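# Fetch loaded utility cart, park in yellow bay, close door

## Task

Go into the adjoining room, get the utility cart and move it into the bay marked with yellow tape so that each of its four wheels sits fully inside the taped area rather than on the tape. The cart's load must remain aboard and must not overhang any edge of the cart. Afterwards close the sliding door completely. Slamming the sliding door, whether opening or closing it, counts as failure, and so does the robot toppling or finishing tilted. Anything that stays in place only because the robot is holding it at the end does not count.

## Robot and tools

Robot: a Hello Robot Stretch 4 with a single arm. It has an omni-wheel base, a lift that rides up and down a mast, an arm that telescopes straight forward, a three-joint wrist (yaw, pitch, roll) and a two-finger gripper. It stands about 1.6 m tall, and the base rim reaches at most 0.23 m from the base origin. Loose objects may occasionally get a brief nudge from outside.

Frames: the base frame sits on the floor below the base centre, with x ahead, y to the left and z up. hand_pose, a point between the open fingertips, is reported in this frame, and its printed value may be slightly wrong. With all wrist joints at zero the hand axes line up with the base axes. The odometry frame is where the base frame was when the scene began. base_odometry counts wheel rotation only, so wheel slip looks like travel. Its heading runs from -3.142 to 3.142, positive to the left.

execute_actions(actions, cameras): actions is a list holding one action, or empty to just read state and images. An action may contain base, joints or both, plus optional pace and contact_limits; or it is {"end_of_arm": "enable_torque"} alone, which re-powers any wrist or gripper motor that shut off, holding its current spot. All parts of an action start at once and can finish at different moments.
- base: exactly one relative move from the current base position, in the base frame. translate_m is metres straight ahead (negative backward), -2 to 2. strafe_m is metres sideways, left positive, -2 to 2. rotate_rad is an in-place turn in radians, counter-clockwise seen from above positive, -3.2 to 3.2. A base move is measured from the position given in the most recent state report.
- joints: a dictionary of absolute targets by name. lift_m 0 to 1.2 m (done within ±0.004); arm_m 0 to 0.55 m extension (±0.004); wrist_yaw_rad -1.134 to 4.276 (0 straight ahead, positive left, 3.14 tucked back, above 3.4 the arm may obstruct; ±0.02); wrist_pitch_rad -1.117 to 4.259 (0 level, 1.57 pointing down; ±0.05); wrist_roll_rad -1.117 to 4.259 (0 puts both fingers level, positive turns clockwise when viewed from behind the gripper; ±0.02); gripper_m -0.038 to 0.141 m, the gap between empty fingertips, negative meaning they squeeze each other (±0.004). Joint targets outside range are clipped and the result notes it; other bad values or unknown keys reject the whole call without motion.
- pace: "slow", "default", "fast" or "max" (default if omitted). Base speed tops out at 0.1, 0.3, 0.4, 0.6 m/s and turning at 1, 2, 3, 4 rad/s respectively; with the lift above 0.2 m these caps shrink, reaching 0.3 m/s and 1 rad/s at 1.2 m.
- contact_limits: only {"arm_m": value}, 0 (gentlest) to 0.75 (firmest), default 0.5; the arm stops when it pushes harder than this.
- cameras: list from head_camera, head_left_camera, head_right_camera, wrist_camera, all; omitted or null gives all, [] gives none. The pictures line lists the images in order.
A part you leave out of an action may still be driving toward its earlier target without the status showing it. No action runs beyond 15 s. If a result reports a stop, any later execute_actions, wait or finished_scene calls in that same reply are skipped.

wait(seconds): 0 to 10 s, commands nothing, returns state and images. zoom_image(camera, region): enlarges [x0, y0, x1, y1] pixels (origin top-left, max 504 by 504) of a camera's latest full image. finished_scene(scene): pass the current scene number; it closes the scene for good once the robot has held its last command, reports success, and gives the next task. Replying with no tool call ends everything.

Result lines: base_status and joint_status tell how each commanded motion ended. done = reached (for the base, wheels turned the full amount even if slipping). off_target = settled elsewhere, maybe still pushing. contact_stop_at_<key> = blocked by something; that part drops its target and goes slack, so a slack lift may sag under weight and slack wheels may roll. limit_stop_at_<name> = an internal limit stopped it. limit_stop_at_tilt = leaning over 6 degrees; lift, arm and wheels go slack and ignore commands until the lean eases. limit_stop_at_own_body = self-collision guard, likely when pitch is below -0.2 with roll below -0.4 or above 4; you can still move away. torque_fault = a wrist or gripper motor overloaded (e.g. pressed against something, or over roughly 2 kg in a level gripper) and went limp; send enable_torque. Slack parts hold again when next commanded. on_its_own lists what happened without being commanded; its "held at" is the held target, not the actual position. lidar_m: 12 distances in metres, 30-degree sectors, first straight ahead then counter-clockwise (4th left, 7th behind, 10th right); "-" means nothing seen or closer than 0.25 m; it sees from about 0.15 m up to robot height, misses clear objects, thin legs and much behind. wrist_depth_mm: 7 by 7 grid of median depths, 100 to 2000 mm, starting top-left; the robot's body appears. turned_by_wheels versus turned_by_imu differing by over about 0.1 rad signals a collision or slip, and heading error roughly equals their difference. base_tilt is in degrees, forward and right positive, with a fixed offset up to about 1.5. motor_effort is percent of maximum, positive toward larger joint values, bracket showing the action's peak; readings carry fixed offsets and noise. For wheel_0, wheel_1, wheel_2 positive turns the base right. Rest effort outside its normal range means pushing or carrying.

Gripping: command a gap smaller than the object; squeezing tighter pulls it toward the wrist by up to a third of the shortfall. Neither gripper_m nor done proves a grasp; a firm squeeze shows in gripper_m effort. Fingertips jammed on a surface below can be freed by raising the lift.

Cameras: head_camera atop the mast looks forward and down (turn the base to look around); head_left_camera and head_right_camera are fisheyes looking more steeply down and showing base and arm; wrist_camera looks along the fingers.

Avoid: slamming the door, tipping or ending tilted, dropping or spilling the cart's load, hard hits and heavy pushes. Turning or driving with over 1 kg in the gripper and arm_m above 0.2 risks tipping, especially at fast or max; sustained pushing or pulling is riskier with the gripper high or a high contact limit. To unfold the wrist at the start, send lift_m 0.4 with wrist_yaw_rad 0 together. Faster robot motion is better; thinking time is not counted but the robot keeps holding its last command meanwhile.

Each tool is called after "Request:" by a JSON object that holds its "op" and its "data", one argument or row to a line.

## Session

Request:
{"op": "execute_actions", "data": {
  "actions": []
}}

Scene clock: 0.00 s.
base_odometry: x=+0.000 y=+0.000 heading=+0.000 (m, m, rad; odometry frame)
turned_by_wheels: +0.000 (rad since the last result)
turned_by_imu: +0.000 (rad since the last result)
base_tilt: forward=-0.4 right=+0.2 (deg)
lidar_m: 0.96 0.99 1.30 1.30 1.36 1.08 1.02 1.07 1.41 2.42 1.36 1.01
base_status: not commanded
joint_positions: lift_m=+0.135 arm_m=-0.003 wrist_yaw_rad=+3.221 wrist_pitch_rad=+0.018 wrist_roll_rad=+0.015 gripper_m=+0.057
joint_status: not commanded
motor_effort: lift_m=+18 arm_m=+0 wrist_yaw_rad=-2 wrist_pitch_rad=-5 wrist_roll_rad=+0 gripper_m=+0 wheel_0=+0 wheel_1=+0 wheel_2=+0 (%)
hand_pose: x=-0.1261 y=+0.0643 z=+0.3079 quat_wxyz=(-0.040, -0.009, +0.007, +0.999) (m; base frame)
wrist_depth_mm: - 135 134 1182 1160 1138 1138 / - - 133 1182 1160 1138 1138 / - 109 134 1160 1160 1138 1138 / - 127 144 1182 1160 1160 1138 / 196 1205 1205 1182 1182 1138 1138 / 214 1182 195 1160 193 1138 1118 / 214 809 866 143 866 798 866
pictures: head_camera, head_left_camera, head_right_camera, wrist_camera
Images, in order (width x height): head_camera 420x560, head_left_camera 420x672, head_right_camera 420x672, wrist_camera 616x392.

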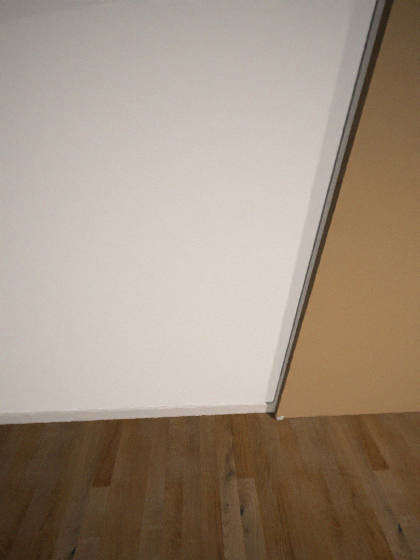

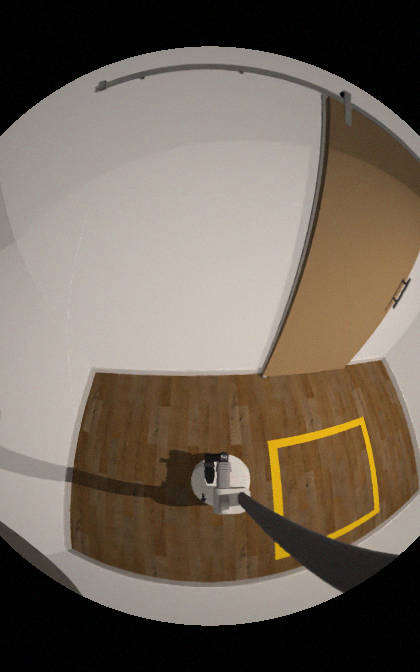

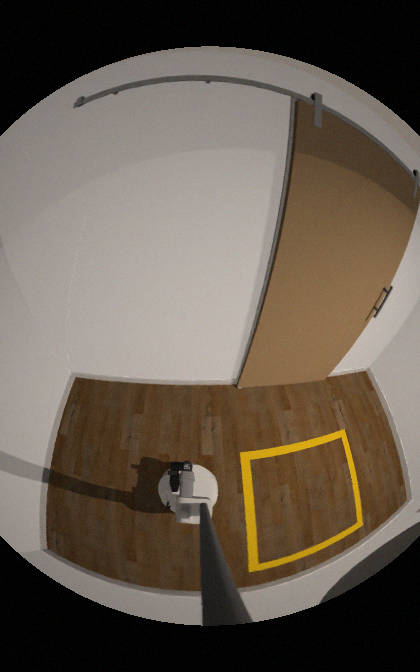

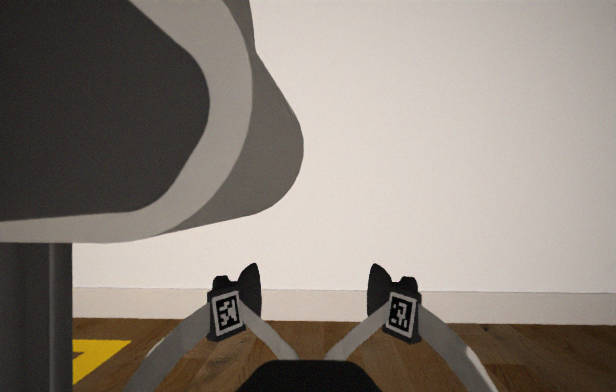

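Request:
{"op": "execute_actions", "data": {
  "actions": [
    {"base":{"rotate_rad":-0.8},"joints":{"lift_m":0.8,"wrist_yaw_rad":0,"gripper_m":0.1}}
  ],
  "cameras": ["head_camera","wrist_camera"]
}}

Scene clock: 20.60 s.
base_odometry: x=+0.000 y=+0.000 heading=-0.800 (m, m, rad; odometry frame)
turned_by_wheels: -0.800 (rad since the last result)
turned_by_imu: -0.807 (rad since the last result)
base_tilt: forward=-0.4 right=+0.3 (deg)
lidar_m: 1.10 0.96 0.95 1.09 1.31 1.30 1.25 1.03 1.03 1.17 1.88 2.19
base_status: done
joint_positions: lift_m=+0.800 arm_m=-0.003 wrist_yaw_rad=+0.000 wrist_pitch_rad=+0.018 wrist_roll_rad=+0.015 gripper_m=+0.100
joint_status: all done
motor_effort: lift_m=+22(22) arm_m=+0(0) wrist_yaw_rad=-3(5) wrist_pitch_rad=-8(8) wrist_roll_rad=+1(1) gripper_m=+0(0) wheel_0=-1(6) wheel_1=+0(3) wheel_2=-1(7) (%)
hand_pose: x=+0.4569 y=-0.0874 z=+0.9726 quat_wxyz=(+1.000, +0.008, +0.009, +0.000) (m; base frame)
wrist_depth_mm: 750 831 991 1255 1808 - 1863 / 750 831 1008 1255 1808 - 1863 / 750 831 1008 1255 1808 - 1921 / 750 842 1008 1255 1808 - 1921 / 750 842 1008 1281 1808 - 1863 / 750 820 199 1255 212 - 1921 / 741 798 991 144 1808 - 1863
pictures: head_camera, wrist_camera
Images, in order (width x height): head_camera 420x560, wrist_camera 616x392.

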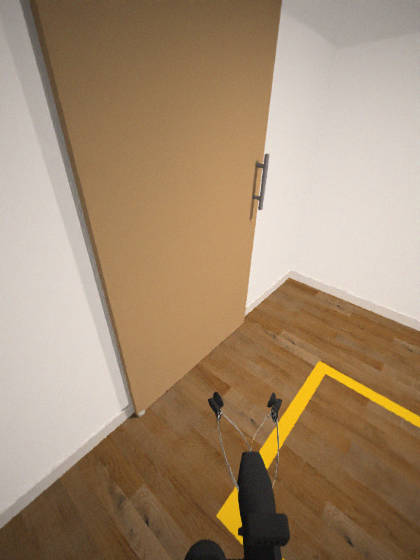

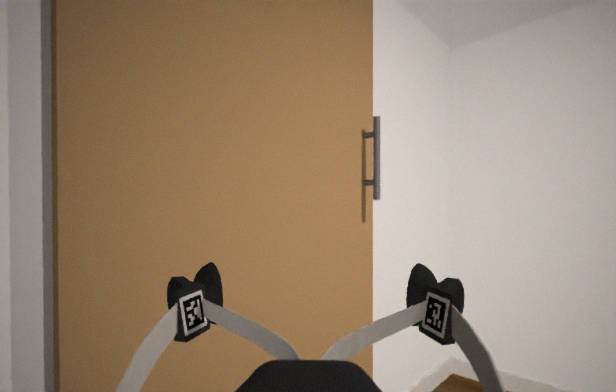

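Request:
{"op": "execute_actions", "data": {
  "actions": [
    {"base":{"rotate_rad":-0.4},"joints":{"lift_m":0.88}}
  ],
  "cameras": []
}}

Request:
{"op": "execute_actions", "data": {
  "actions": [
    {"base":{"strafe_m":0.45}}
  ],
  "cameras": []
}}

Request:
{"op": "execute_actions", "data": {
  "actions": [
    {"base":{"translate_m":0.3}}
  ],
  "cameras": ["head_camera","wrist_camera"]
}}

Scene clock: 35.97 s.
base_odometry: x=+0.000 y=+0.000 heading=-1.200 (m, m, rad; odometry frame)
turned_by_wheels: -0.400 (rad since the last result)
turned_by_imu: -0.404 (rad since the last result)
base_tilt: forward=-0.4 right=+0.2 (deg)
lidar_m: 1.66 1.02 0.96 0.96 1.17 1.32 1.33 1.17 1.03 1.03 1.25 2.33
base_status: done
joint_positions: lift_m=+0.880 arm_m=-0.003 wrist_yaw_rad=+0.000 wrist_pitch_rad=+0.018 wrist_roll_rad=+0.015 gripper_m=+0.100
joint_status: all done
motor_effort: lift_m=+22(23) arm_m=-1(1) wrist_yaw_rad=-2(3) wrist_pitch_rad=-5(9) wrist_roll_rad=+0(0) gripper_m=+2(1) wheel_0=+1(7) wheel_1=+1(10) wheel_2=+1(7) (%)
hand_pose: x=+0.4568 y=-0.0874 z=+1.0526 quat_wxyz=(+1.000, +0.008, +0.009, +0.000) (m; base frame)
wrist_depth_mm: 960 1255 1863 - - - 1863 / 976 1255 1863 - - - 1921 / 976 1255 1808 - - - 1921 / 976 1255 1808 - - - 1921 / 976 1255 1863 - - - 1983 / 976 1205 199 - 211 1983 1863 / 976 1160 1808 144 - 1983 1921
pictures: none
No camera images: the call's "cameras" was empty. Leave "cameras" out to get every camera's image.

Scene clock: 38.80 s.
base_odometry: x=+0.419 y=+0.163 heading=-1.200 (m, m, rad; odometry frame)
turned_by_wheels: +0.000 (rad since the last result)
turned_by_imu: -0.003 (rad since the last result)
base_tilt: forward=-0.4 right=+0.2 (deg)
lidar_m: 0.88 0.60 0.53 0.53 0.65 1.18 1.18 1.43 1.45 1.46 1.75 2.55
base_status: done
joint_positions: lift_m=+0.880 arm_m=-0.003 wrist_yaw_rad=+0.000 wrist_pitch_rad=+0.018 wrist_roll_rad=+0.015 gripper_m=+0.100
joint_status: not commanded
motor_effort: lift_m=+21(22) arm_m=+0(0) wrist_yaw_rad=-2(2) wrist_pitch_rad=-8(8) wrist_roll_rad=+0(0) gripper_m=-2(3) wheel_0=+2(8) wheel_1=+1(6) wheel_2=+0(1) (%)
hand_pose: x=+0.4568 y=-0.0874 z=+1.0527 quat_wxyz=(+1.000, +0.008, +0.009, +0.000) (m; base frame)
wrist_depth_mm: 525 668 931 1756 - - - / 525 676 946 1708 - - - / 525 668 931 1756 - - - / 525 676 946 1708 - - - / 525 676 946 1756 - - - / 530 654 200 1708 212 - - / 525 627 891 144 - - -
pictures: none
No camera images: the call's "cameras" was empty. Leave "cameras" out to get every camera's image.

Scene clock: 41.27 s.
base_odometry: x=+0.528 y=-0.116 heading=-1.200 (m, m, rad; odometry frame)
turned_by_wheels: +0.000 (rad since the last result)
turned_by_imu: -0.002 (rad since the last result)
base_tilt: forward=-0.3 right=+0.2 (deg)
lidar_m: 0.73 0.50 0.44 0.45 0.53 1.03 1.48 1.74 1.55 1.54 1.87 2.26
base_status: done
joint_positions: lift_m=+0.880 arm_m=-0.003 wrist_yaw_rad=+0.000 wrist_pitch_rad=+0.018 wrist_roll_rad=+0.015 gripper_m=+0.100
joint_status: not commanded
motor_effort: lift_m=+21(21) arm_m=-1(1) wrist_yaw_rad=-2(2) wrist_pitch_rad=-6(8) wrist_roll_rad=+0(0) gripper_m=-4(2) wheel_0=+0(5) wheel_1=+2(7) wheel_2=+0(9) (%)
hand_pose: x=+0.4568 y=-0.0874 z=+1.0527 quat_wxyz=(+1.000, +0.008, +0.009, +0.000) (m; base frame)
wrist_depth_mm: 427 544 768 1430 - 1921 1756 / 427 549 759 1464 1983 1921 1756 / 427 549 759 1464 - 1863 1808 / 427 554 768 1430 - 1921 1756 / 427 549 768 1430 - 1921 1808 / 427 530 199 1464 211 1863 1756 / 430 504 723 144 - 1863 1808
pictures: head_camera, wrist_camera
Images, in order (width x height): head_camera 420x560, wrist_camera 616x392.

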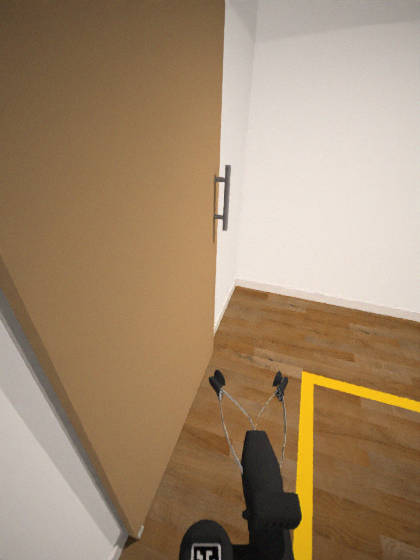

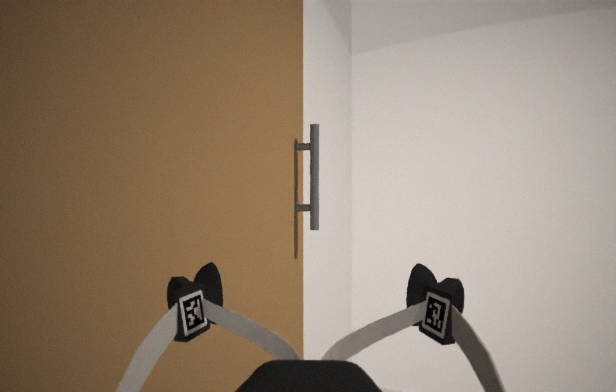

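Request:
{"op": "execute_actions", "data": {
  "actions": [
    {"joints":{"lift_m":0.93,"arm_m":0.3,"gripper_m":0.06}}
  ],
  "cameras": ["head_camera","wrist_camera"]
}}

Scene clock: 51.73 s.
base_odometry: x=+0.528 y=-0.116 heading=-1.200 (m, m, rad; odometry frame)
turned_by_wheels: +0.000 (rad since the last result)
turned_by_imu: -0.002 (rad since the last result)
base_tilt: forward=-0.4 right=+0.2 (deg)
lidar_m: 0.72 0.49 0.44 0.43 0.54 1.03 1.48 1.76 1.54 1.55 1.87 2.25
base_status: not commanded
joint_positions: lift_m=+0.930 arm_m=+0.299 wrist_yaw_rad=+0.000 wrist_pitch_rad=+0.018 wrist_roll_rad=+0.015 gripper_m=+0.060
joint_status: all done
motor_effort: lift_m=+22(23) arm_m=+6(6) wrist_yaw_rad=-3(3) wrist_pitch_rad=-8(7) wrist_roll_rad=-1(1) gripper_m=-3(3) wheel_0=+0(0) wheel_1=+2(2) wheel_2=+0(0) (%)
hand_pose: x=+0.7584 y=-0.0874 z=+1.1026 quat_wxyz=(+1.000, +0.008, +0.009, +0.000) (m; base frame)
wrist_depth_mm: 329 421 585 1138 1756 1618 1499 / 327 421 585 1138 1756 1661 1537 / 329 421 591 1138 1756 1661 1537 / 329 424 585 1160 1756 1661 1499 / 329 421 591 1138 1756 1661 1537 / 330 421 196 1160 195 1618 1537 / 330 389 591 143 1756 1618 1537
pictures: head_camera, wrist_camera
Images, in order (width x height): head_camera 420x560, wrist_camera 616x392.

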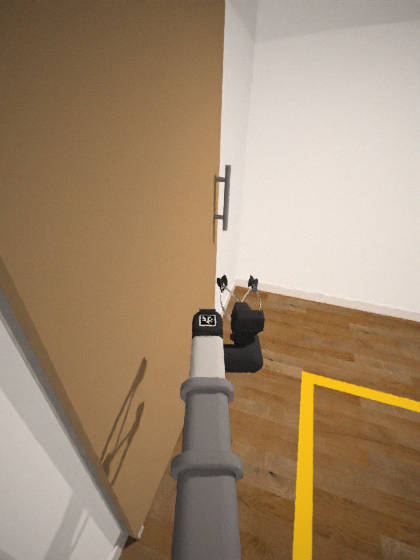

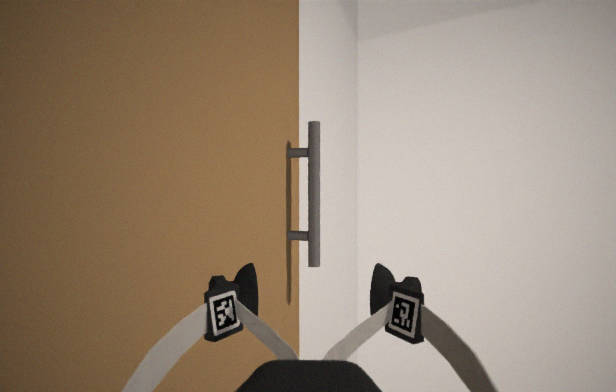

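Request:
{"op": "execute_actions", "data": {
  "actions": [
    {"base":{"translate_m":0.3},"joints":{"lift_m":0.96,"arm_m":0.4},"pace":"slow"}
  ],
  "cameras": ["head_camera","wrist_camera"]
}}

Scene clock: 65.60 s.
base_odometry: x=+0.637 y=-0.396 heading=-1.199 (m, m, rad; odometry frame)
turned_by_wheels: +0.000 (rad since the last result)
turned_by_imu: -0.003 (rad since the last result)
base_tilt: forward=-0.4 right=+0.2 (deg)
lidar_m: 0.55 0.32 0.29 0.34 0.42 0.80 1.75 1.87 1.65 1.65 1.99 1.97
base_status: done
joint_positions: lift_m=+0.960 arm_m=+0.399 wrist_yaw_rad=+0.000 wrist_pitch_rad=+0.018 wrist_roll_rad=+0.015 gripper_m=+0.060
joint_status: all done
motor_effort: lift_m=+22(24) arm_m=+6(6) wrist_yaw_rad=-2(2) wrist_pitch_rad=-6(4) wrist_roll_rad=+1(1) gripper_m=-6(2) wheel_0=+3(3) wheel_1=+3(3) wheel_2=-3(7) (%)
hand_pose: x=+0.8584 y=-0.0874 z=+1.1326 quat_wxyz=(+1.000, +0.008, +0.009, +0.000) (m; base frame)
wrist_depth_mm: 200 256 355 759 1366 1255 1205 / 199 255 357 699 1366 1255 1205 / 200 256 357 459 1336 1255 1182 / 200 256 355 496 1366 1281 1182 / 200 256 355 496 1366 1281 1182 / 200 255 196 459 195 1281 1205 / 200 237 359 143 1366 1255 1205
pictures: head_camera, wrist_camera
Images, in order (width x height): head_camera 420x560, wrist_camera 616x392.

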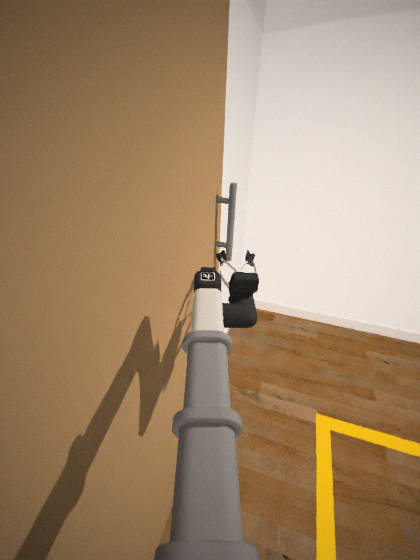

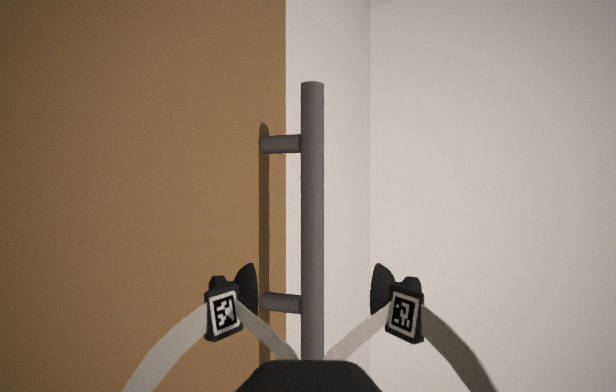

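Request:
{"op": "execute_actions", "data": {
  "actions": [
    {"base":{"strafe_m":-0.09},"joints":{"wrist_yaw_rad":0.2},"pace":"slow"}
  ],
  "cameras": []
}}

Request:
{"op": "execute_actions", "data": {
  "actions": [
    {"base":{"translate_m":0.05},"joints":{"arm_m":0.5},"pace":"slow"}
  ],
  "cameras": ["head_camera","wrist_camera"]
}}

Scene clock: 84.63 s.
base_odometry: x=+0.553 y=-0.428 heading=-1.199 (m, m, rad; odometry frame)
turned_by_wheels: +0.000 (rad since the last result)
turned_by_imu: -0.001 (rad since the last result)
base_tilt: forward=-0.3 right=+0.2 (deg)
lidar_m: 0.70 0.42 0.38 0.42 0.52 0.99 1.78 1.79 1.56 1.55 1.87 1.94
base_status: done
joint_positions: lift_m=+0.960 arm_m=+0.399 wrist_yaw_rad=+0.200 wrist_pitch_rad=+0.018 wrist_roll_rad=+0.015 gripper_m=+0.060
joint_status: all done
motor_effort: lift_m=+22(22) arm_m=+5(5) wrist_yaw_rad=-2(4) wrist_pitch_rad=-7(4) wrist_roll_rad=+0(0) gripper_m=-6(4) wheel_0=+2(7) wheel_1=-3(9) wheel_2=+0(2) (%)
hand_pose: x=+0.8700 y=-0.0284 z=+1.1326 quat_wxyz=(+0.995, +0.007, +0.010, +0.100) (m; base frame)
wrist_depth_mm: 237 289 368 627 991 1255 1118 / 237 289 370 480 1008 1229 1118 / 237 289 368 436 1008 1229 1138 / 238 289 370 462 1008 1255 1118 / 237 290 370 462 1008 1255 1118 / 237 290 197 439 195 1255 1138 / 237 273 370 143 1008 1205 1118
pictures: none
No camera images: the call's "cameras" was empty. Leave "cameras" out to get every camera's image.

Scene clock: 86.90 s.
base_odometry: x=+0.571 y=-0.475 heading=-1.199 (m, m, rad; odometry frame)
turned_by_wheels: +0.000 (rad since the last result)
turned_by_imu: -0.001 (rad since the last result)
base_tilt: forward=-0.3 right=+0.2 (deg)
lidar_m: 0.68 0.40 0.35 0.36 0.52 0.97 1.84 1.78 1.58 1.58 1.89 1.89
base_status: done
joint_positions: lift_m=+0.960 arm_m=+0.499 wrist_yaw_rad=+0.200 wrist_pitch_rad=+0.018 wrist_roll_rad=+0.015 gripper_m=+0.060
joint_status: all done
motor_effort: lift_m=+22(22) arm_m=+6(6) wrist_yaw_rad=-2(2) wrist_pitch_rad=-7(8) wrist_roll_rad=-1(1) gripper_m=-4(5) wheel_0=+2(6) wheel_1=+2(7) wheel_2=-2(7) (%)
hand_pose: x=+0.9700 y=-0.0284 z=+1.1326 quat_wxyz=(+0.995, +0.007, +0.010, +0.100) (m; base frame)
wrist_depth_mm: 193 236 300 525 842 1078 1008 / 194 236 290 525 854 1098 1008 / 194 236 287 525 854 1098 1025 / 195 236 301 530 854 1118 991 / 195 236 303 530 854 1098 1008 / 195 237 197 530 195 1118 1008 / 195 223 281 143 854 1078 991
pictures: head_camera, wrist_camera
Images, in order (width x height): head_camera 420x560, wrist_camera 616x392.

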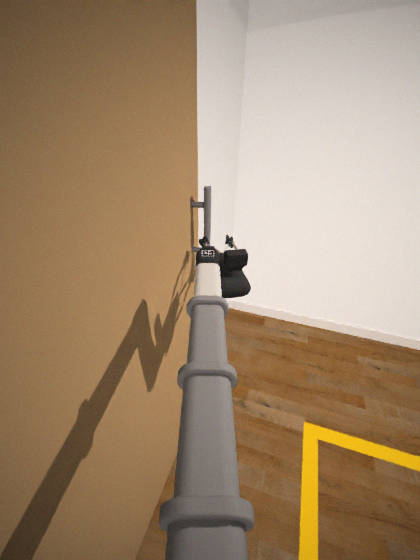

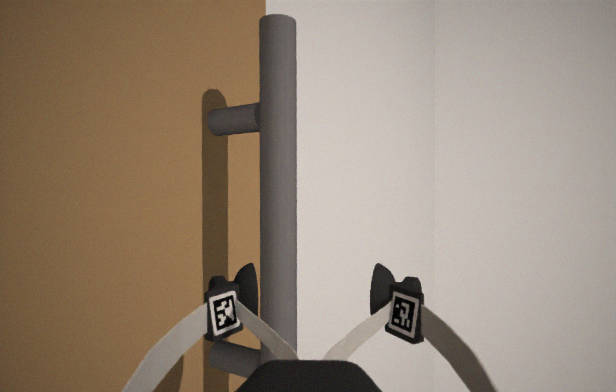

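Request:
{"op": "execute_actions", "data": {
  "actions": [
    {"joints":{"wrist_yaw_rad":0.33}}
  ],
  "cameras": []
}}

Request:
{"op": "execute_actions", "data": {
  "actions": [
    {"base":{"translate_m":0.06},"pace":"slow"}
  ],
  "cameras": ["wrist_camera"]
}}

Scene clock: 99.20 s.
base_odometry: x=+0.571 y=-0.475 heading=-1.199 (m, m, rad; odometry frame)
turned_by_wheels: +0.000 (rad since the last result)
turned_by_imu: -0.001 (rad since the last result)
base_tilt: forward=-0.4 right=+0.1 (deg)
lidar_m: 0.68 0.41 0.35 0.36 0.52 0.95 1.82 1.77 1.56 1.58 1.90 1.89
base_status: not commanded
joint_positions: lift_m=+0.960 arm_m=+0.499 wrist_yaw_rad=+0.330 wrist_pitch_rad=+0.018 wrist_roll_rad=+0.015 gripper_m=+0.060
joint_status: all done
motor_effort: lift_m=+22(22) arm_m=+6(6) wrist_yaw_rad=-1(1) wrist_pitch_rad=-6(9) wrist_roll_rad=+0(0) gripper_m=-1(4) wheel_0=+2(2) wheel_1=+2(3) wheel_2=-2(2) (%)
hand_pose: x=+0.9712 y=+0.0107 z=+1.1326 quat_wxyz=(+0.986, +0.006, +0.010, +0.164) (m; base frame)
wrist_depth_mm: 173 204 250 298 580 991 991 / 173 205 250 286 585 976 991 / 173 205 250 281 580 991 991 / 173 205 251 298 585 976 1008 / 173 205 252 298 585 991 991 / 174 205 196 298 195 976 991 / 174 195 252 143 585 991 1008
pictures: none
No camera images: the call's "cameras" was empty. Leave "cameras" out to get every camera's image.

Scene clock: 101.03 s.
base_odometry: x=+0.593 y=-0.531 heading=-1.200 (m, m, rad; odometry frame)
turned_by_wheels: +0.000 (rad since the last result)
turned_by_imu: -0.001 (rad since the last result)
base_tilt: forward=-0.4 right=+0.2 (deg)
lidar_m: 0.65 0.38 0.33 0.34 0.49 0.93 1.89 1.81 1.60 1.60 1.92 1.84
base_status: done
joint_positions: lift_m=+0.960 arm_m=+0.499 wrist_yaw_rad=+0.327 wrist_pitch_rad=+0.018 wrist_roll_rad=+0.015 gripper_m=+0.060
joint_status: not commanded
motor_effort: lift_m=+22(22) arm_m=+5(5) wrist_yaw_rad=+7(7) wrist_pitch_rad=-7(7) wrist_roll_rad=+0(0) gripper_m=-3(0) wheel_0=-1(6) wheel_1=+2(6) wheel_2=-7(7) (%)
hand_pose: x=+0.9712 y=+0.0098 z=+1.1326 quat_wxyz=(+0.987, +0.006, +0.010, +0.163) (m; base frame)
wrist_depth_mm: 159 188 230 194 554 946 946 / 159 189 222 195 549 931 946 / 159 188 231 195 554 946 946 / 159 189 230 195 554 931 946 / 159 189 232 196 554 931 960 / 160 189 196 193 195 946 946 / 160 179 232 146 554 946 960
pictures: wrist_camera
Images, in order (width x height): wrist_camera 616x392.

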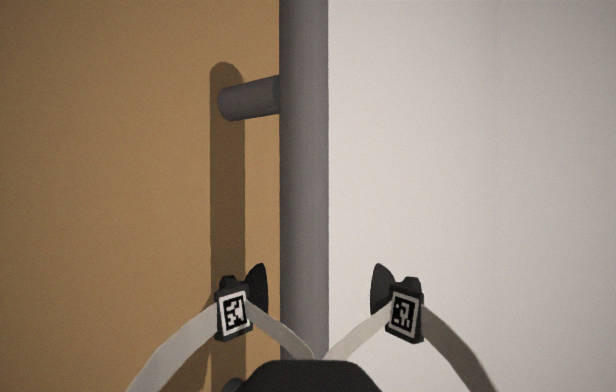

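Request:
{"op": "execute_actions", "data": {
  "actions": [
    {"base":{"translate_m":0.03},"joints":{"wrist_yaw_rad":0.28,"gripper_m":0.04},"pace":"slow"}
  ],
  "cameras": ["wrist_camera"]
}}

Request:
{"op": "execute_actions", "data": {
  "actions": [
    {"joints":{"gripper_m":-0.02}}
  ],
  "cameras": ["wrist_camera"]
}}

Scene clock: 107.60 s.
base_odometry: x=+0.604 y=-0.558 heading=-1.199 (m, m, rad; odometry frame)
turned_by_wheels: +0.001 (rad since the last result)
turned_by_imu: +0.000 (rad since the last result)
base_tilt: forward=-0.4 right=+0.2 (deg)
lidar_m: 0.64 0.38 0.32 0.32 0.46 0.90 1.92 1.81 1.61 1.62 1.91 1.80
base_status: done
joint_positions: lift_m=+0.960 arm_m=+0.499 wrist_yaw_rad=+0.282 wrist_pitch_rad=+0.018 wrist_roll_rad=+0.015 gripper_m=+0.040
joint_status: all done
motor_effort: lift_m=+22(23) arm_m=+6(5) wrist_yaw_rad=-8(11) wrist_pitch_rad=-8(7) wrist_roll_rad=-1(1) gripper_m=-4(4) wheel_0=+5(6) wheel_1=+6(5) wheel_2=-2(7) (%)
hand_pose: x=+0.9713 y=-0.0036 z=+1.1326 quat_wxyz=(+0.990, +0.006, +0.010, +0.141) (m; base frame)
wrist_depth_mm: 154 183 213 399 585 976 917 / 154 184 185 399 580 976 931 / 154 185 213 399 585 960 931 / 155 184 214 399 580 991 917 / 155 185 214 402 585 991 931 / 155 185 184 402 191 991 931 / 154 171 215 153 554 991 931
pictures: wrist_camera
Images, in order (width x height): wrist_camera 616x392.

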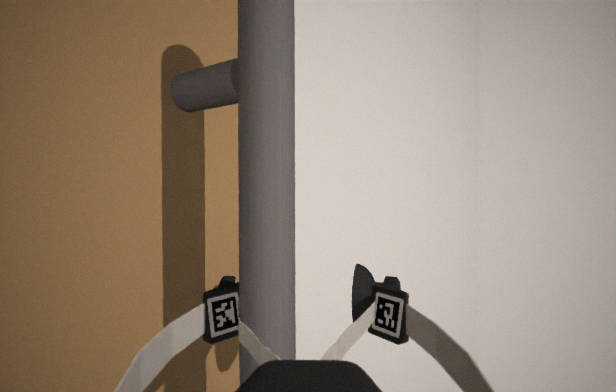

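Scene clock: 108.93 s.
base_odometry: x=+0.604 y=-0.559 heading=-1.198 (m, m, rad; odometry frame)
turned_by_wheels: +0.001 (rad since the last result)
turned_by_imu: +0.001 (rad since the last result)
base_tilt: forward=-0.4 right=+0.1 (deg)
lidar_m: 0.62 0.38 0.33 0.32 0.46 0.90 1.92 1.81 1.60 1.62 1.94 1.81
base_status: not commanded
joint_positions: lift_m=+0.960 arm_m=+0.499 wrist_yaw_rad=+0.290 wrist_pitch_rad=+0.018 wrist_roll_rad=+0.015 gripper_m=-0.020
joint_status: all done
on_its_own: wrist_yaw_rad is at rest, and its effort (-31) is outside its rest range (-13 to +13)
motor_effort: lift_m=+23(22) arm_m=+6(6) wrist_yaw_rad=-31(33) wrist_pitch_rad=-7(8) wrist_roll_rad=+1(0) gripper_m=-9(12) wheel_0=+11(11) wheel_1=+6(6) wheel_2=+6(6) (%)
hand_pose: x=+0.9713 y=-0.0013 z=+1.1326 quat_wxyz=(+0.989, +0.006, +0.010, +0.144) (m; base frame)
wrist_depth_mm: 148 176 211 167 554 976 917 / 148 176 190 167 554 976 917 / 148 177 211 167 554 976 931 / 148 176 211 167 554 991 931 / 148 177 211 167 554 991 931 / 148 177 181 167 521 991 931 / 148 163 205 161 496 976 931
pictures: wrist_camera
Images, in order (width x height): wrist_camera 616x392.

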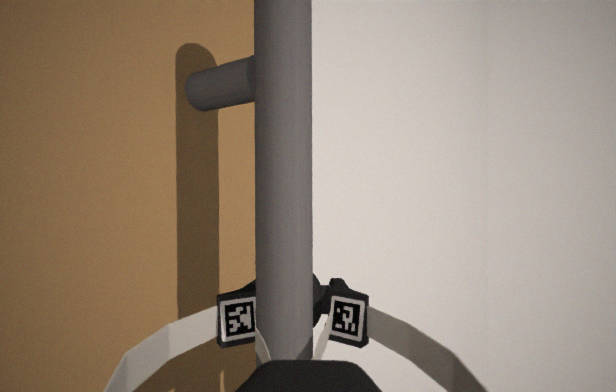

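Request:
{"op": "execute_actions", "data": {
  "actions": [
    {"joints":{"arm_m":0.2,"wrist_yaw_rad":0.33},"pace":"slow","contact_limits":{"arm_m":0.6}}
  ],
  "cameras": ["head_camera","wrist_camera"]
}}

Scene clock: 117.40 s.
base_odometry: x=+0.604 y=-0.559 heading=-1.197 (m, m, rad; odometry frame)
turned_by_wheels: +0.001 (rad since the last result)
turned_by_imu: +0.102 (rad since the last result)
base_tilt: forward=-0.3 right=+0.2 (deg)
lidar_m: 0.52 0.34 0.30 0.33 0.41 1.10 1.97 1.75 1.62 1.66 1.91 1.77
base_status: not commanded
joint_positions: lift_m=+0.960 arm_m=+0.202 wrist_yaw_rad=+0.349 wrist_pitch_rad=+0.019 wrist_roll_rad=+0.015 gripper_m=-0.019
joint_status: all done
on_its_own: wrist_yaw_rad is at rest, and its effort (-56) is outside its rest range (-13 to +13)
motor_effort: lift_m=+22(22) arm_m=-9(13) wrist_yaw_rad=-56(64) wrist_pitch_rad=-11(10) wrist_roll_rad=+0(0) gripper_m=-19(22) wheel_0=+14(18) wheel_1=+5(6) wheel_2=+16(19) (%)
contact_limits: arm_m 0.6
hand_pose: x=+0.6736 y=+0.0164 z=+1.1323 quat_wxyz=(+0.985, +0.006, +0.011, +0.173) (m; base frame)
wrist_depth_mm: 162 187 220 176 480 621 976 / 163 187 211 176 484 621 991 / 163 187 221 177 484 627 976 / 163 188 221 178 484 621 976 / 163 187 221 178 484 621 976 / 163 188 185 179 469 627 991 / 163 177 216 153 469 627 991
pictures: head_camera, wrist_camera
Images, in order (width x height): head_camera 420x560, wrist_camera 616x392.

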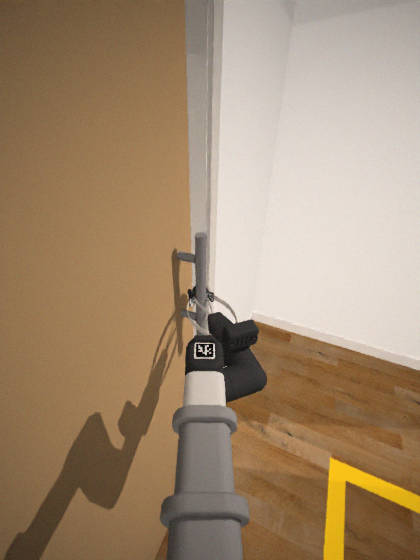

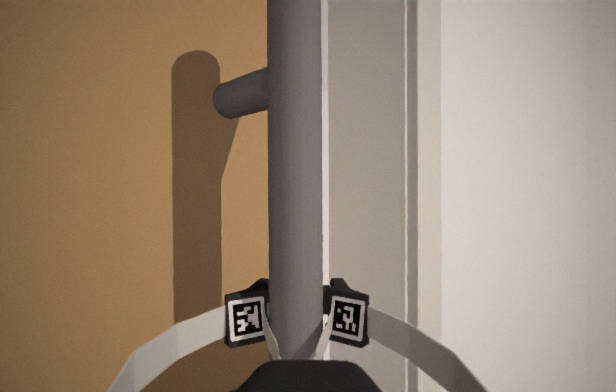

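Request:
{"op": "execute_actions", "data": {
  "actions": [
    {"joints":{"wrist_yaw_rad":0.5}}
  ],
  "cameras": []
}}

Request:
{"op": "execute_actions", "data": {
  "actions": [
    {"base":{"translate_m":-0.3},"pace":"slow"}
  ],
  "cameras": ["head_camera"]
}}

Scene clock: 130.70 s.
base_odometry: x=+0.604 y=-0.559 heading=-1.201 (m, m, rad; odometry frame)
turned_by_wheels: -0.004 (rad since the last result)
turned_by_imu: -0.005 (rad since the last result)
base_tilt: forward=-0.4 right=+0.2 (deg)
lidar_m: 0.51 0.34 0.31 0.32 0.40 1.09 1.97 1.74 1.61 1.65 1.91 1.77
base_status: not commanded
joint_positions: lift_m=+0.960 arm_m=+0.201 wrist_yaw_rad=+0.491 wrist_pitch_rad=+0.018 wrist_roll_rad=+0.015 gripper_m=-0.020
joint_status: all done
on_its_own: wrist_yaw_rad is at rest, and its effort (+25) is outside its rest range (-13 to +13)
motor_effort: lift_m=+22(22) arm_m=-6(9) wrist_yaw_rad=+25(49) wrist_pitch_rad=-8(10) wrist_roll_rad=-1(1) gripper_m=-11(14) wheel_0=-7(13) wheel_1=-1(5) wheel_2=-2(16) (%)
hand_pose: x=+0.6675 y=+0.0588 z=+1.1325 quat_wxyz=(+0.970, +0.005, +0.011, +0.243) (m; base frame)
wrist_depth_mm: 158 179 205 172 492 449 627 / 158 179 205 172 496 449 627 / 159 179 205 173 496 452 634 / 159 179 206 174 500 452 634 / 159 179 206 174 500 452 634 / 159 180 198 175 181 452 634 / 159 174 198 166 484 436 634
pictures: none
No camera images: the call's "cameras" was empty. Leave "cameras" out to get every camera's image.

Scene clock: 134.97 s.
base_odometry: x=+0.495 y=-0.280 heading=-1.198 (m, m, rad; odometry frame)
turned_by_wheels: +0.002 (rad since the last result)
turned_by_imu: +0.151 (rad since the last result)
base_tilt: forward=-0.3 right=+0.2 (deg)
lidar_m: 0.58 0.43 0.42 0.46 0.67 1.72 1.81 1.57 1.51 1.60 2.06 1.65
base_status: done
joint_positions: lift_m=+0.960 arm_m=+0.201 wrist_yaw_rad=+0.515 wrist_pitch_rad=+0.018 wrist_roll_rad=+0.015 gripper_m=-0.019
joint_status: not commanded
on_its_own: wrist_yaw_rad is at rest, and its effort (-44) is outside its rest range (-13 to +13)
motor_effort: lift_m=+23(23) arm_m=-6(7) wrist_yaw_rad=-44(52) wrist_pitch_rad=-7(9) wrist_roll_rad=+0(1) gripper_m=-19(23) wheel_0=+11(12) wheel_1=-2(8) wheel_2=+19(23) (%)
hand_pose: x=+0.6662 y=+0.0659 z=+1.1325 quat_wxyz=(+0.967, +0.005, +0.011, +0.254) (m; base frame)
wrist_depth_mm: 187 204 224 175 - 1921 634 / 187 204 224 175 - 1983 634 / 187 204 224 175 - 1921 634 / 188 204 225 175 - 1921 634 / 187 204 226 175 - 1921 634 / 187 205 185 176 - 1921 640 / 188 197 223 172 - 1808 634
pictures: head_camera
Images, in order (width x height): head_camera 420x560.

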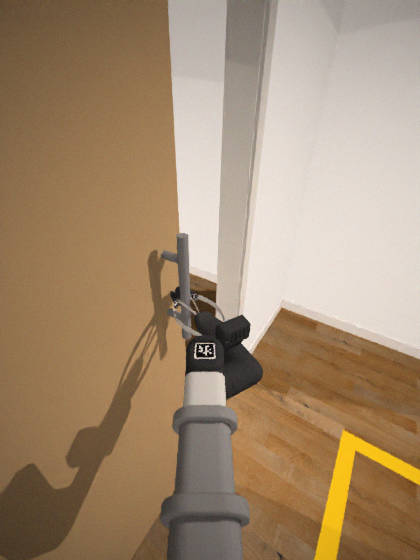

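Request:
{"op": "execute_actions", "data": {
  "actions": [
    {"base":{"strafe_m":0.08},"joints":{"wrist_yaw_rad":0.42},"pace":"slow"}
  ],
  "cameras": []
}}

Request:
{"op": "execute_actions", "data": {
  "actions": [
    {"base":{"translate_m":-0.2},"joints":{"wrist_yaw_rad":0.65},"pace":"slow"}
  ],
  "cameras": ["head_camera"]
}}

Scene clock: 146.37 s.
base_odometry: x=+0.569 y=-0.250 heading=-1.200 (m, m, rad; odometry frame)
turned_by_wheels: -0.002 (rad since the last result)
turned_by_imu: -0.021 (rad since the last result)
base_tilt: forward=-0.4 right=+0.3 (deg)
lidar_m: 0.51 0.38 0.34 0.37 0.55 1.69 1.78 1.62 1.57 1.65 2.11 1.52
base_status: done
joint_positions: lift_m=+0.960 arm_m=+0.200 wrist_yaw_rad=+0.406 wrist_pitch_rad=+0.018 wrist_roll_rad=+0.015 gripper_m=-0.020
joint_status: all done
on_its_own: wrist_yaw_rad is at rest, and its effort (+39) is outside its rest range (-13 to +13)
motor_effort: lift_m=+22(23) arm_m=-2(7) wrist_yaw_rad=+39(73) wrist_pitch_rad=-2(8) wrist_roll_rad=-1(1) gripper_m=-9(19) wheel_0=-12(15) wheel_1=+1(8) wheel_2=-10(16) (%)
hand_pose: x=+0.6709 y=+0.0335 z=+1.1327 quat_wxyz=(+0.979, +0.006, +0.010, +0.201) (m; base frame)
wrist_depth_mm: 159 178 202 160 - 1756 615 / 159 178 202 161 - 1808 609 / 159 178 203 161 - 1756 609 / 159 179 203 161 - 1756 609 / 160 179 204 162 - 1756 615 / 160 179 196 162 183 1756 615 / 160 174 196 143 - 668 615
pictures: none
No camera images: the call's "cameras" was empty. Leave "cameras" out to get every camera's image.

Scene clock: 149.67 s.
base_odometry: x=+0.497 y=-0.064 heading=-1.198 (m, m, rad; odometry frame)
turned_by_wheels: +0.002 (rad since the last result)
turned_by_imu: +0.024 (rad since the last result)
base_tilt: forward=-0.4 right=+0.1 (deg)
lidar_m: 0.60 0.47 0.44 0.47 0.69 1.55 1.67 1.52 1.48 1.57 2.22 1.71
base_status: done
joint_positions: lift_m=+0.960 arm_m=+0.201 wrist_yaw_rad=+0.661 wrist_pitch_rad=+0.018 wrist_roll_rad=+0.015 gripper_m=-0.019
joint_status: all done
on_its_own: wrist_yaw_rad is at rest, and its effort (-34) is outside its rest range (-13 to +13)
motor_effort: lift_m=+22(22) arm_m=-3(3) wrist_yaw_rad=-34(77) wrist_pitch_rad=-9(8) wrist_roll_rad=+0(1) gripper_m=-17(22) wheel_0=+8(23) wheel_1=-2(15) wheel_2=+16(21) (%)
hand_pose: x=+0.6529 y=+0.1081 z=+1.1326 quat_wxyz=(+0.946, +0.004, +0.011, +0.324) (m; base frame)
wrist_depth_mm: 202 213 229 175 - - 1921 / 202 215 229 176 - - 1863 / 202 214 229 176 - - 1921 / 202 214 229 177 - - 1921 / 202 215 229 178 - - 1983 / 202 215 223 178 1464 - 1921 / 202 210 227 173 1618 - 1921
pictures: head_camera
Images, in order (width x height): head_camera 420x560.

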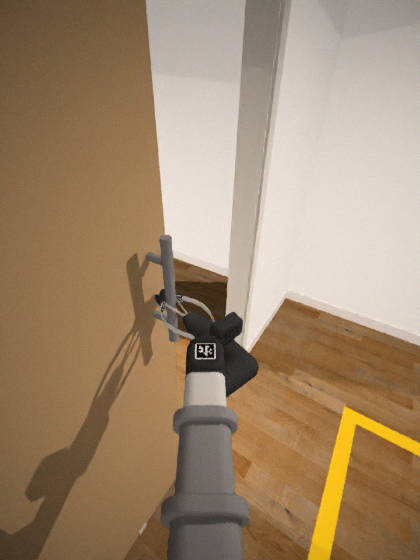

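Request:
{"op": "execute_actions", "data": {
  "actions": [
    {"base":{"strafe_m":0.1},"joints":{"wrist_yaw_rad":0.52},"pace":"slow"}
  ],
  "cameras": []
}}

Request:
{"op": "execute_actions", "data": {
  "actions": [
    {"base":{"translate_m":-0.2},"joints":{"wrist_yaw_rad":0.75},"pace":"slow"}
  ],
  "cameras": ["head_camera"]
}}

Scene clock: 159.17 s.
base_odometry: x=+0.590 y=-0.028 heading=-1.200 (m, m, rad; odometry frame)
turned_by_wheels: -0.001 (rad since the last result)
turned_by_imu: -0.049 (rad since the last result)
base_tilt: forward=-0.5 right=+0.3 (deg)
lidar_m: 0.55 0.39 0.37 0.40 0.56 1.53 1.59 1.63 1.56 1.61 2.23 1.72
base_status: done
joint_positions: lift_m=+0.960 arm_m=+0.200 wrist_yaw_rad=+0.510 wrist_pitch_rad=+0.018 wrist_roll_rad=+0.015 gripper_m=-0.020
joint_status: all done
on_its_own: wrist_yaw_rad is at rest, and its effort (+26) is outside its rest range (-13 to +13)
motor_effort: lift_m=+22(22) arm_m=+0(4) wrist_yaw_rad=+26(75) wrist_pitch_rad=-7(8) wrist_roll_rad=-2(1) gripper_m=-10(18) wheel_0=-8(18) wheel_1=+2(9) wheel_2=-12(15) (%)
hand_pose: x=+0.6653 y=+0.0646 z=+1.1327 quat_wxyz=(+0.968, +0.005, +0.011, +0.252) (m; base frame)
wrist_depth_mm: 169 187 207 160 - - 1708 / 169 187 208 161 - - 1708 / 169 187 208 161 - - 1708 / 170 187 208 162 - - 1708 / 169 187 208 162 - - 1708 / 170 187 200 163 187 - 1708 / 170 182 206 159 - 1863 1756
pictures: none
No camera images: the call's "cameras" was empty. Leave "cameras" out to get every camera's image.

Scene clock: 162.47 s.
base_odometry: x=+0.518 y=+0.158 heading=-1.198 (m, m, rad; odometry frame)
turned_by_wheels: +0.002 (rad since the last result)
turned_by_imu: +0.042 (rad since the last result)
base_tilt: forward=-0.4 right=+0.3 (deg)
lidar_m: 0.59 0.48 0.45 0.50 0.72 1.40 1.48 1.52 1.47 1.54 2.22 1.77
base_status: done
joint_positions: lift_m=+0.960 arm_m=+0.200 wrist_yaw_rad=+0.758 wrist_pitch_rad=+0.019 wrist_roll_rad=+0.015 gripper_m=-0.019
joint_status: all done
on_its_own: wrist_yaw_rad is at rest, and its effort (-25) is outside its rest range (-13 to +13)
motor_effort: lift_m=+22(22) arm_m=-1(2) wrist_yaw_rad=-25(77) wrist_pitch_rad=-8(8) wrist_roll_rad=+0(1) gripper_m=-22(22) wheel_0=+7(23) wheel_1=-4(8) wheel_2=+17(21) (%)
hand_pose: x=+0.6408 y=+0.1348 z=+1.1325 quat_wxyz=(+0.929, +0.004, +0.011, +0.370) (m; base frame)
wrist_depth_mm: 211 221 232 177 - - - / 211 220 232 177 - - - / 213 221 232 177 - - - / 212 222 232 177 - - - / 212 221 233 177 1618 - - / 212 222 228 177 186 - - / 213 218 231 173 255 1708 -
pictures: head_camera
Images, in order (width x height): head_camera 420x560.

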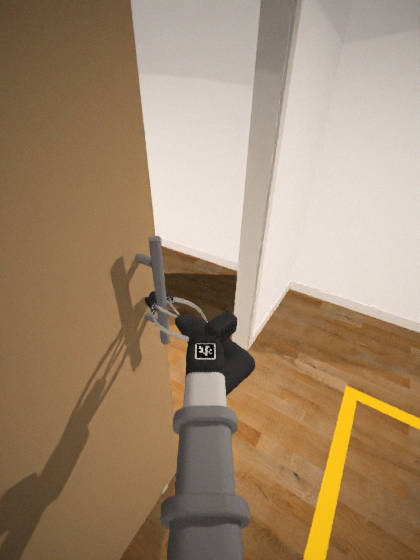

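Request:
{"op": "execute_actions", "data": {
  "actions": [
    {"base":{"strafe_m":0.1},"joints":{"wrist_yaw_rad":0.65},"pace":"slow"}
  ],
  "cameras": []
}}

Request:
{"op": "execute_actions", "data": {
  "actions": [
    {"joints":{"arm_m":0.03,"wrist_yaw_rad":0.8},"pace":"slow"}
  ],
  "cameras": ["head_left_camera","head_right_camera"]
}}

Scene clock: 170.03 s.
base_odometry: x=+0.610 y=+0.195 heading=-1.200 (m, m, rad; odometry frame)
turned_by_wheels: -0.002 (rad since the last result)
turned_by_imu: -0.064 (rad since the last result)
base_tilt: forward=-0.5 right=+0.3 (deg)
lidar_m: 0.58 0.40 0.39 0.41 0.56 1.37 1.42 1.60 1.54 1.59 2.17 1.92
base_status: done
joint_positions: lift_m=+0.960 arm_m=+0.200 wrist_yaw_rad=+0.639 wrist_pitch_rad=+0.018 wrist_roll_rad=+0.015 gripper_m=-0.020
joint_status: all done
on_its_own: wrist_yaw_rad is at rest, and its effort (+30) is outside its rest range (-13 to +13)
motor_effort: lift_m=+22(22) arm_m=+0(2) wrist_yaw_rad=+30(60) wrist_pitch_rad=-5(8) wrist_roll_rad=-1(0) gripper_m=-12(18) wheel_0=-11(16) wheel_1=+1(13) wheel_2=-11(15) (%)
hand_pose: x=+0.6546 y=+0.1017 z=+1.1327 quat_wxyz=(+0.949, +0.004, +0.011, +0.314) (m; base frame)
wrist_depth_mm: 179 193 211 162 - - 1983 / 179 194 211 162 - - 1983 / 180 195 211 163 - - 1921 / 180 195 212 163 - - 1983 / 180 195 213 164 - - 1921 / 180 195 205 164 186 - 1983 / 180 191 211 160 1756 - 1921
pictures: none
No camera images: the call's "cameras" was empty. Leave "cameras" out to get every camera's image.

Scene clock: 173.03 s.
base_odometry: x=+0.611 y=+0.194 heading=-1.198 (m, m, rad; odometry frame)
turned_by_wheels: +0.002 (rad since the last result)
turned_by_imu: -0.038 (rad since the last result)
base_tilt: forward=-0.4 right=+0.3 (deg)
lidar_m: 0.45 0.36 0.34 0.34 0.47 1.36 1.46 1.70 1.58 1.65 2.16 1.98
base_status: not commanded
joint_positions: lift_m=+0.960 arm_m=+0.042 wrist_yaw_rad=+0.788 wrist_pitch_rad=+0.019 wrist_roll_rad=+0.015 gripper_m=-0.020
joint_status: arm_m contact_stop (moved -0.158 of -0.170); the others done
on_its_own: arm_m is slack since a contact_stop (your +0.030 is given up)
motor_effort: lift_m=+21(22) arm_m=+0(21) wrist_yaw_rad=+7(63) wrist_pitch_rad=-8(18) wrist_roll_rad=+0(1) gripper_m=-14(30) wheel_0=-1(17) wheel_1=-2(20) wheel_2=+4(18) (%)
hand_pose: x=+0.4781 y=+0.1430 z=+1.1323 quat_wxyz=(+0.923, +0.003, +0.012, +0.384) (m; base frame)
wrist_depth_mm: 200 212 224 176 - - - / 200 212 224 176 - - - / 200 213 226 176 - - - / 201 213 226 176 - - - / 201 213 226 177 1756 - - / 201 213 223 177 186 - - / 202 210 223 171 258 1808 -
pictures: head_left_camera, head_right_camera
Images, in order (width x height): head_left_camera 420x672, head_right_camera 420x672.

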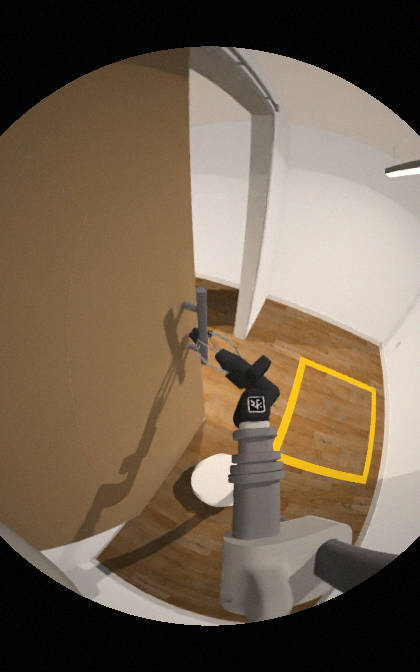

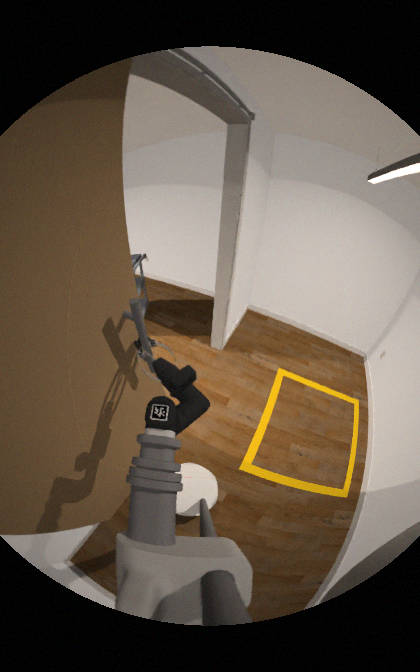

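Request:
{"op": "execute_actions", "data": {
  "actions": [
    {"joints":{"gripper_m":0.045}}
  ],
  "cameras": []
}}

Request:
{"op": "execute_actions", "data": {
  "actions": [
    {"base":{"translate_m":-0.05},"joints":{"wrist_yaw_rad":0.65},"pace":"slow"}
  ],
  "cameras": []
}}

Request:
{"op": "execute_actions", "data": {
  "actions": [
    {"base":{"strafe_m":-0.04},"pace":"slow"}
  ],
  "cameras": []
}}

Request:
{"op": "execute_actions", "data": {
  "actions": [
    {"base":{"translate_m":-0.05},"pace":"slow"}
  ],
  "cameras": ["wrist_camera","head_camera"]
}}

Scene clock: 188.63 s.
base_odometry: x=+0.611 y=+0.194 heading=-1.198 (m, m, rad; odometry frame)
turned_by_wheels: +0.000 (rad since the last result)
turned_by_imu: -0.002 (rad since the last result)
base_tilt: forward=-0.4 right=+0.3 (deg)
lidar_m: 0.43 0.37 0.34 0.36 0.49 1.36 1.45 1.68 1.60 1.62 2.17 2.02
base_status: not commanded
joint_positions: lift_m=+0.960 arm_m=+0.042 wrist_yaw_rad=+0.787 wrist_pitch_rad=+0.019 wrist_roll_rad=+0.015 gripper_m=+0.045
joint_status: all done
on_its_own: arm_m is slack since a contact_stop (your +0.030 is given up)
motor_effort: lift_m=+22(22) arm_m=+0(0) wrist_yaw_rad=+10(10) wrist_pitch_rad=-7(10) wrist_roll_rad=+1(0) gripper_m=-1(18) wheel_0=-1(1) wheel_1=-2(2) wheel_2=+1(4) (%)
hand_pose: x=+0.4783 y=+0.1427 z=+1.1325 quat_wxyz=(+0.923, +0.003, +0.011, +0.383) (m; base frame)
wrist_depth_mm: 203 215 229 179 - - - / 203 215 229 180 - - - / 203 216 229 180 - - - / 204 216 229 180 - - - / 204 216 230 181 1808 - - / 204 216 199 176 199 - - / 204 213 229 150 1499 - -
pictures: none
No camera images: the call's "cameras" was empty. Leave "cameras" out to get every camera's image.

Scene clock: 190.33 s.
base_odometry: x=+0.593 y=+0.241 heading=-1.198 (m, m, rad; odometry frame)
turned_by_wheels: +0.000 (rad since the last result)
turned_by_imu: +0.000 (rad since the last result)
base_tilt: forward=-0.4 right=+0.2 (deg)
lidar_m: 0.49 0.38 0.36 0.37 0.52 1.37 1.41 1.64 1.57 1.61 2.12 2.13
base_status: done
joint_positions: lift_m=+0.960 arm_m=+0.042 wrist_yaw_rad=+0.650 wrist_pitch_rad=+0.019 wrist_roll_rad=+0.015 gripper_m=+0.045
joint_status: all done
on_its_own: arm_m is held at +0.042, not at your +0.030, since a contact_stop
motor_effort: lift_m=+22(22) arm_m=+0(0) wrist_yaw_rad=-3(29) wrist_pitch_rad=-8(9) wrist_roll_rad=+1(1) gripper_m=-1(6) wheel_0=-1(4) wheel_1=-2(3) wheel_2=+1(13) (%)
hand_pose: x=+0.4953 y=+0.1050 z=+1.1325 quat_wxyz=(+0.948, +0.004, +0.011, +0.319) (m; base frame)
wrist_depth_mm: 226 245 268 230 - - - / 227 246 268 230 - - - / 226 246 270 230 - - - / 227 247 270 230 - - - / 227 247 270 230 - - - / 228 247 198 230 199 - - / 228 241 271 146 1983 - -
pictures: none
No camera images: the call's "cameras" was empty. Leave "cameras" out to get every camera's image.

Scene clock: 191.80 s.
base_odometry: x=+0.555 y=+0.226 heading=-1.199 (m, m, rad; odometry frame)
turned_by_wheels: +0.000 (rad since the last result)
turned_by_imu: -0.001 (rad since the last result)
base_tilt: forward=-0.3 right=+0.3 (deg)
lidar_m: 1.48 0.43 0.39 0.42 0.55 1.38 1.41 1.62 1.54 1.59 2.07 2.27
base_status: done
joint_positions: lift_m=+0.960 arm_m=+0.042 wrist_yaw_rad=+0.650 wrist_pitch_rad=+0.019 wrist_roll_rad=+0.015 gripper_m=+0.045
joint_status: not commanded
on_its_own: arm_m is held at +0.042, not at your +0.030, since a contact_stop
motor_effort: lift_m=+22(22) arm_m=+0(0) wrist_yaw_rad=-3(3) wrist_pitch_rad=-9(11) wrist_roll_rad=+1(1) gripper_m=-1(4) wheel_0=+1(6) wheel_1=-3(4) wheel_2=+0(1) (%)
hand_pose: x=+0.4953 y=+0.1050 z=+1.1325 quat_wxyz=(+0.948, +0.004, +0.011, +0.319) (m; base frame)
wrist_depth_mm: 257 279 300 336 - - - / 256 279 301 336 - - - / 256 279 301 336 - - - / 257 281 301 338 - - - / 257 279 303 338 - - - / 258 281 198 340 199 - - / 258 273 298 146 1983 - -
pictures: none
No camera images: the call's "cameras" was empty. Leave "cameras" out to get every camera's image.

Scene clock: 193.50 s.
base_odometry: x=+0.537 y=+0.273 heading=-1.199 (m, m, rad; odometry frame)
turned_by_wheels: +0.000 (rad since the last result)
turned_by_imu: -0.001 (rad since the last result)
base_tilt: forward=-0.4 right=+0.3 (deg)
lidar_m: 0.55 0.44 0.42 0.43 0.59 1.34 1.38 1.61 1.51 1.55 2.03 2.38
base_status: done
joint_positions: lift_m=+0.960 arm_m=+0.042 wrist_yaw_rad=+0.650 wrist_pitch_rad=+0.019 wrist_roll_rad=+0.015 gripper_m=+0.045
joint_status: not commanded
on_its_own: arm_m is held at +0.042, not at your +0.030, since a contact_stop
motor_effort: lift_m=+22(22) arm_m=+0(0) wrist_yaw_rad=-3(3) wrist_pitch_rad=-10(7) wrist_roll_rad=+0(1) gripper_m=-5(3) wheel_0=-2(4) wheel_1=-3(3) wheel_2=+2(7) (%)
hand_pose: x=+0.4953 y=+0.1050 z=+1.1325 quat_wxyz=(+0.948, +0.004, +0.011, +0.319) (m; base frame)
wrist_depth_mm: 276 298 327 355 - - - / 276 301 329 345 - - - / 277 300 329 345 - - - / 276 301 330 347 - - - / 277 301 329 349 - - - / 278 301 197 300 199 - - / 278 296 330 146 - - -
pictures: head_camera, wrist_camera
Images, in order (width x height): head_camera 420x560, wrist_camera 616x392.

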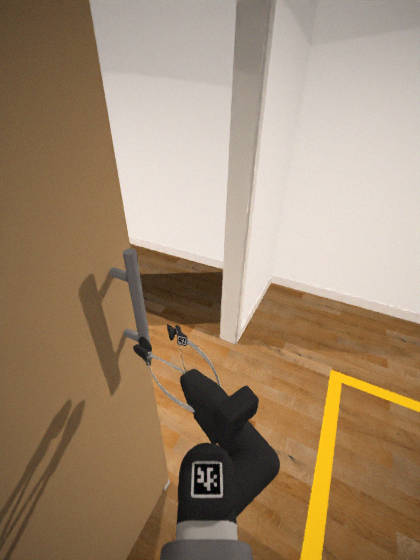

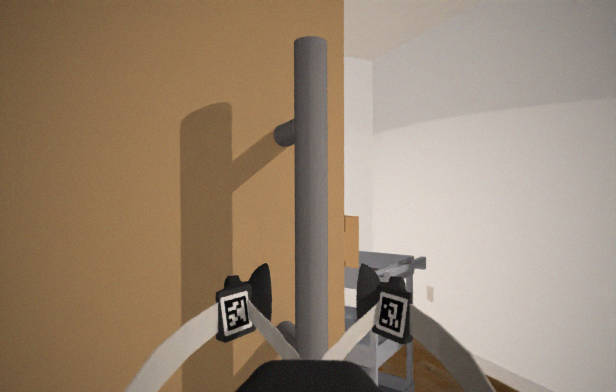

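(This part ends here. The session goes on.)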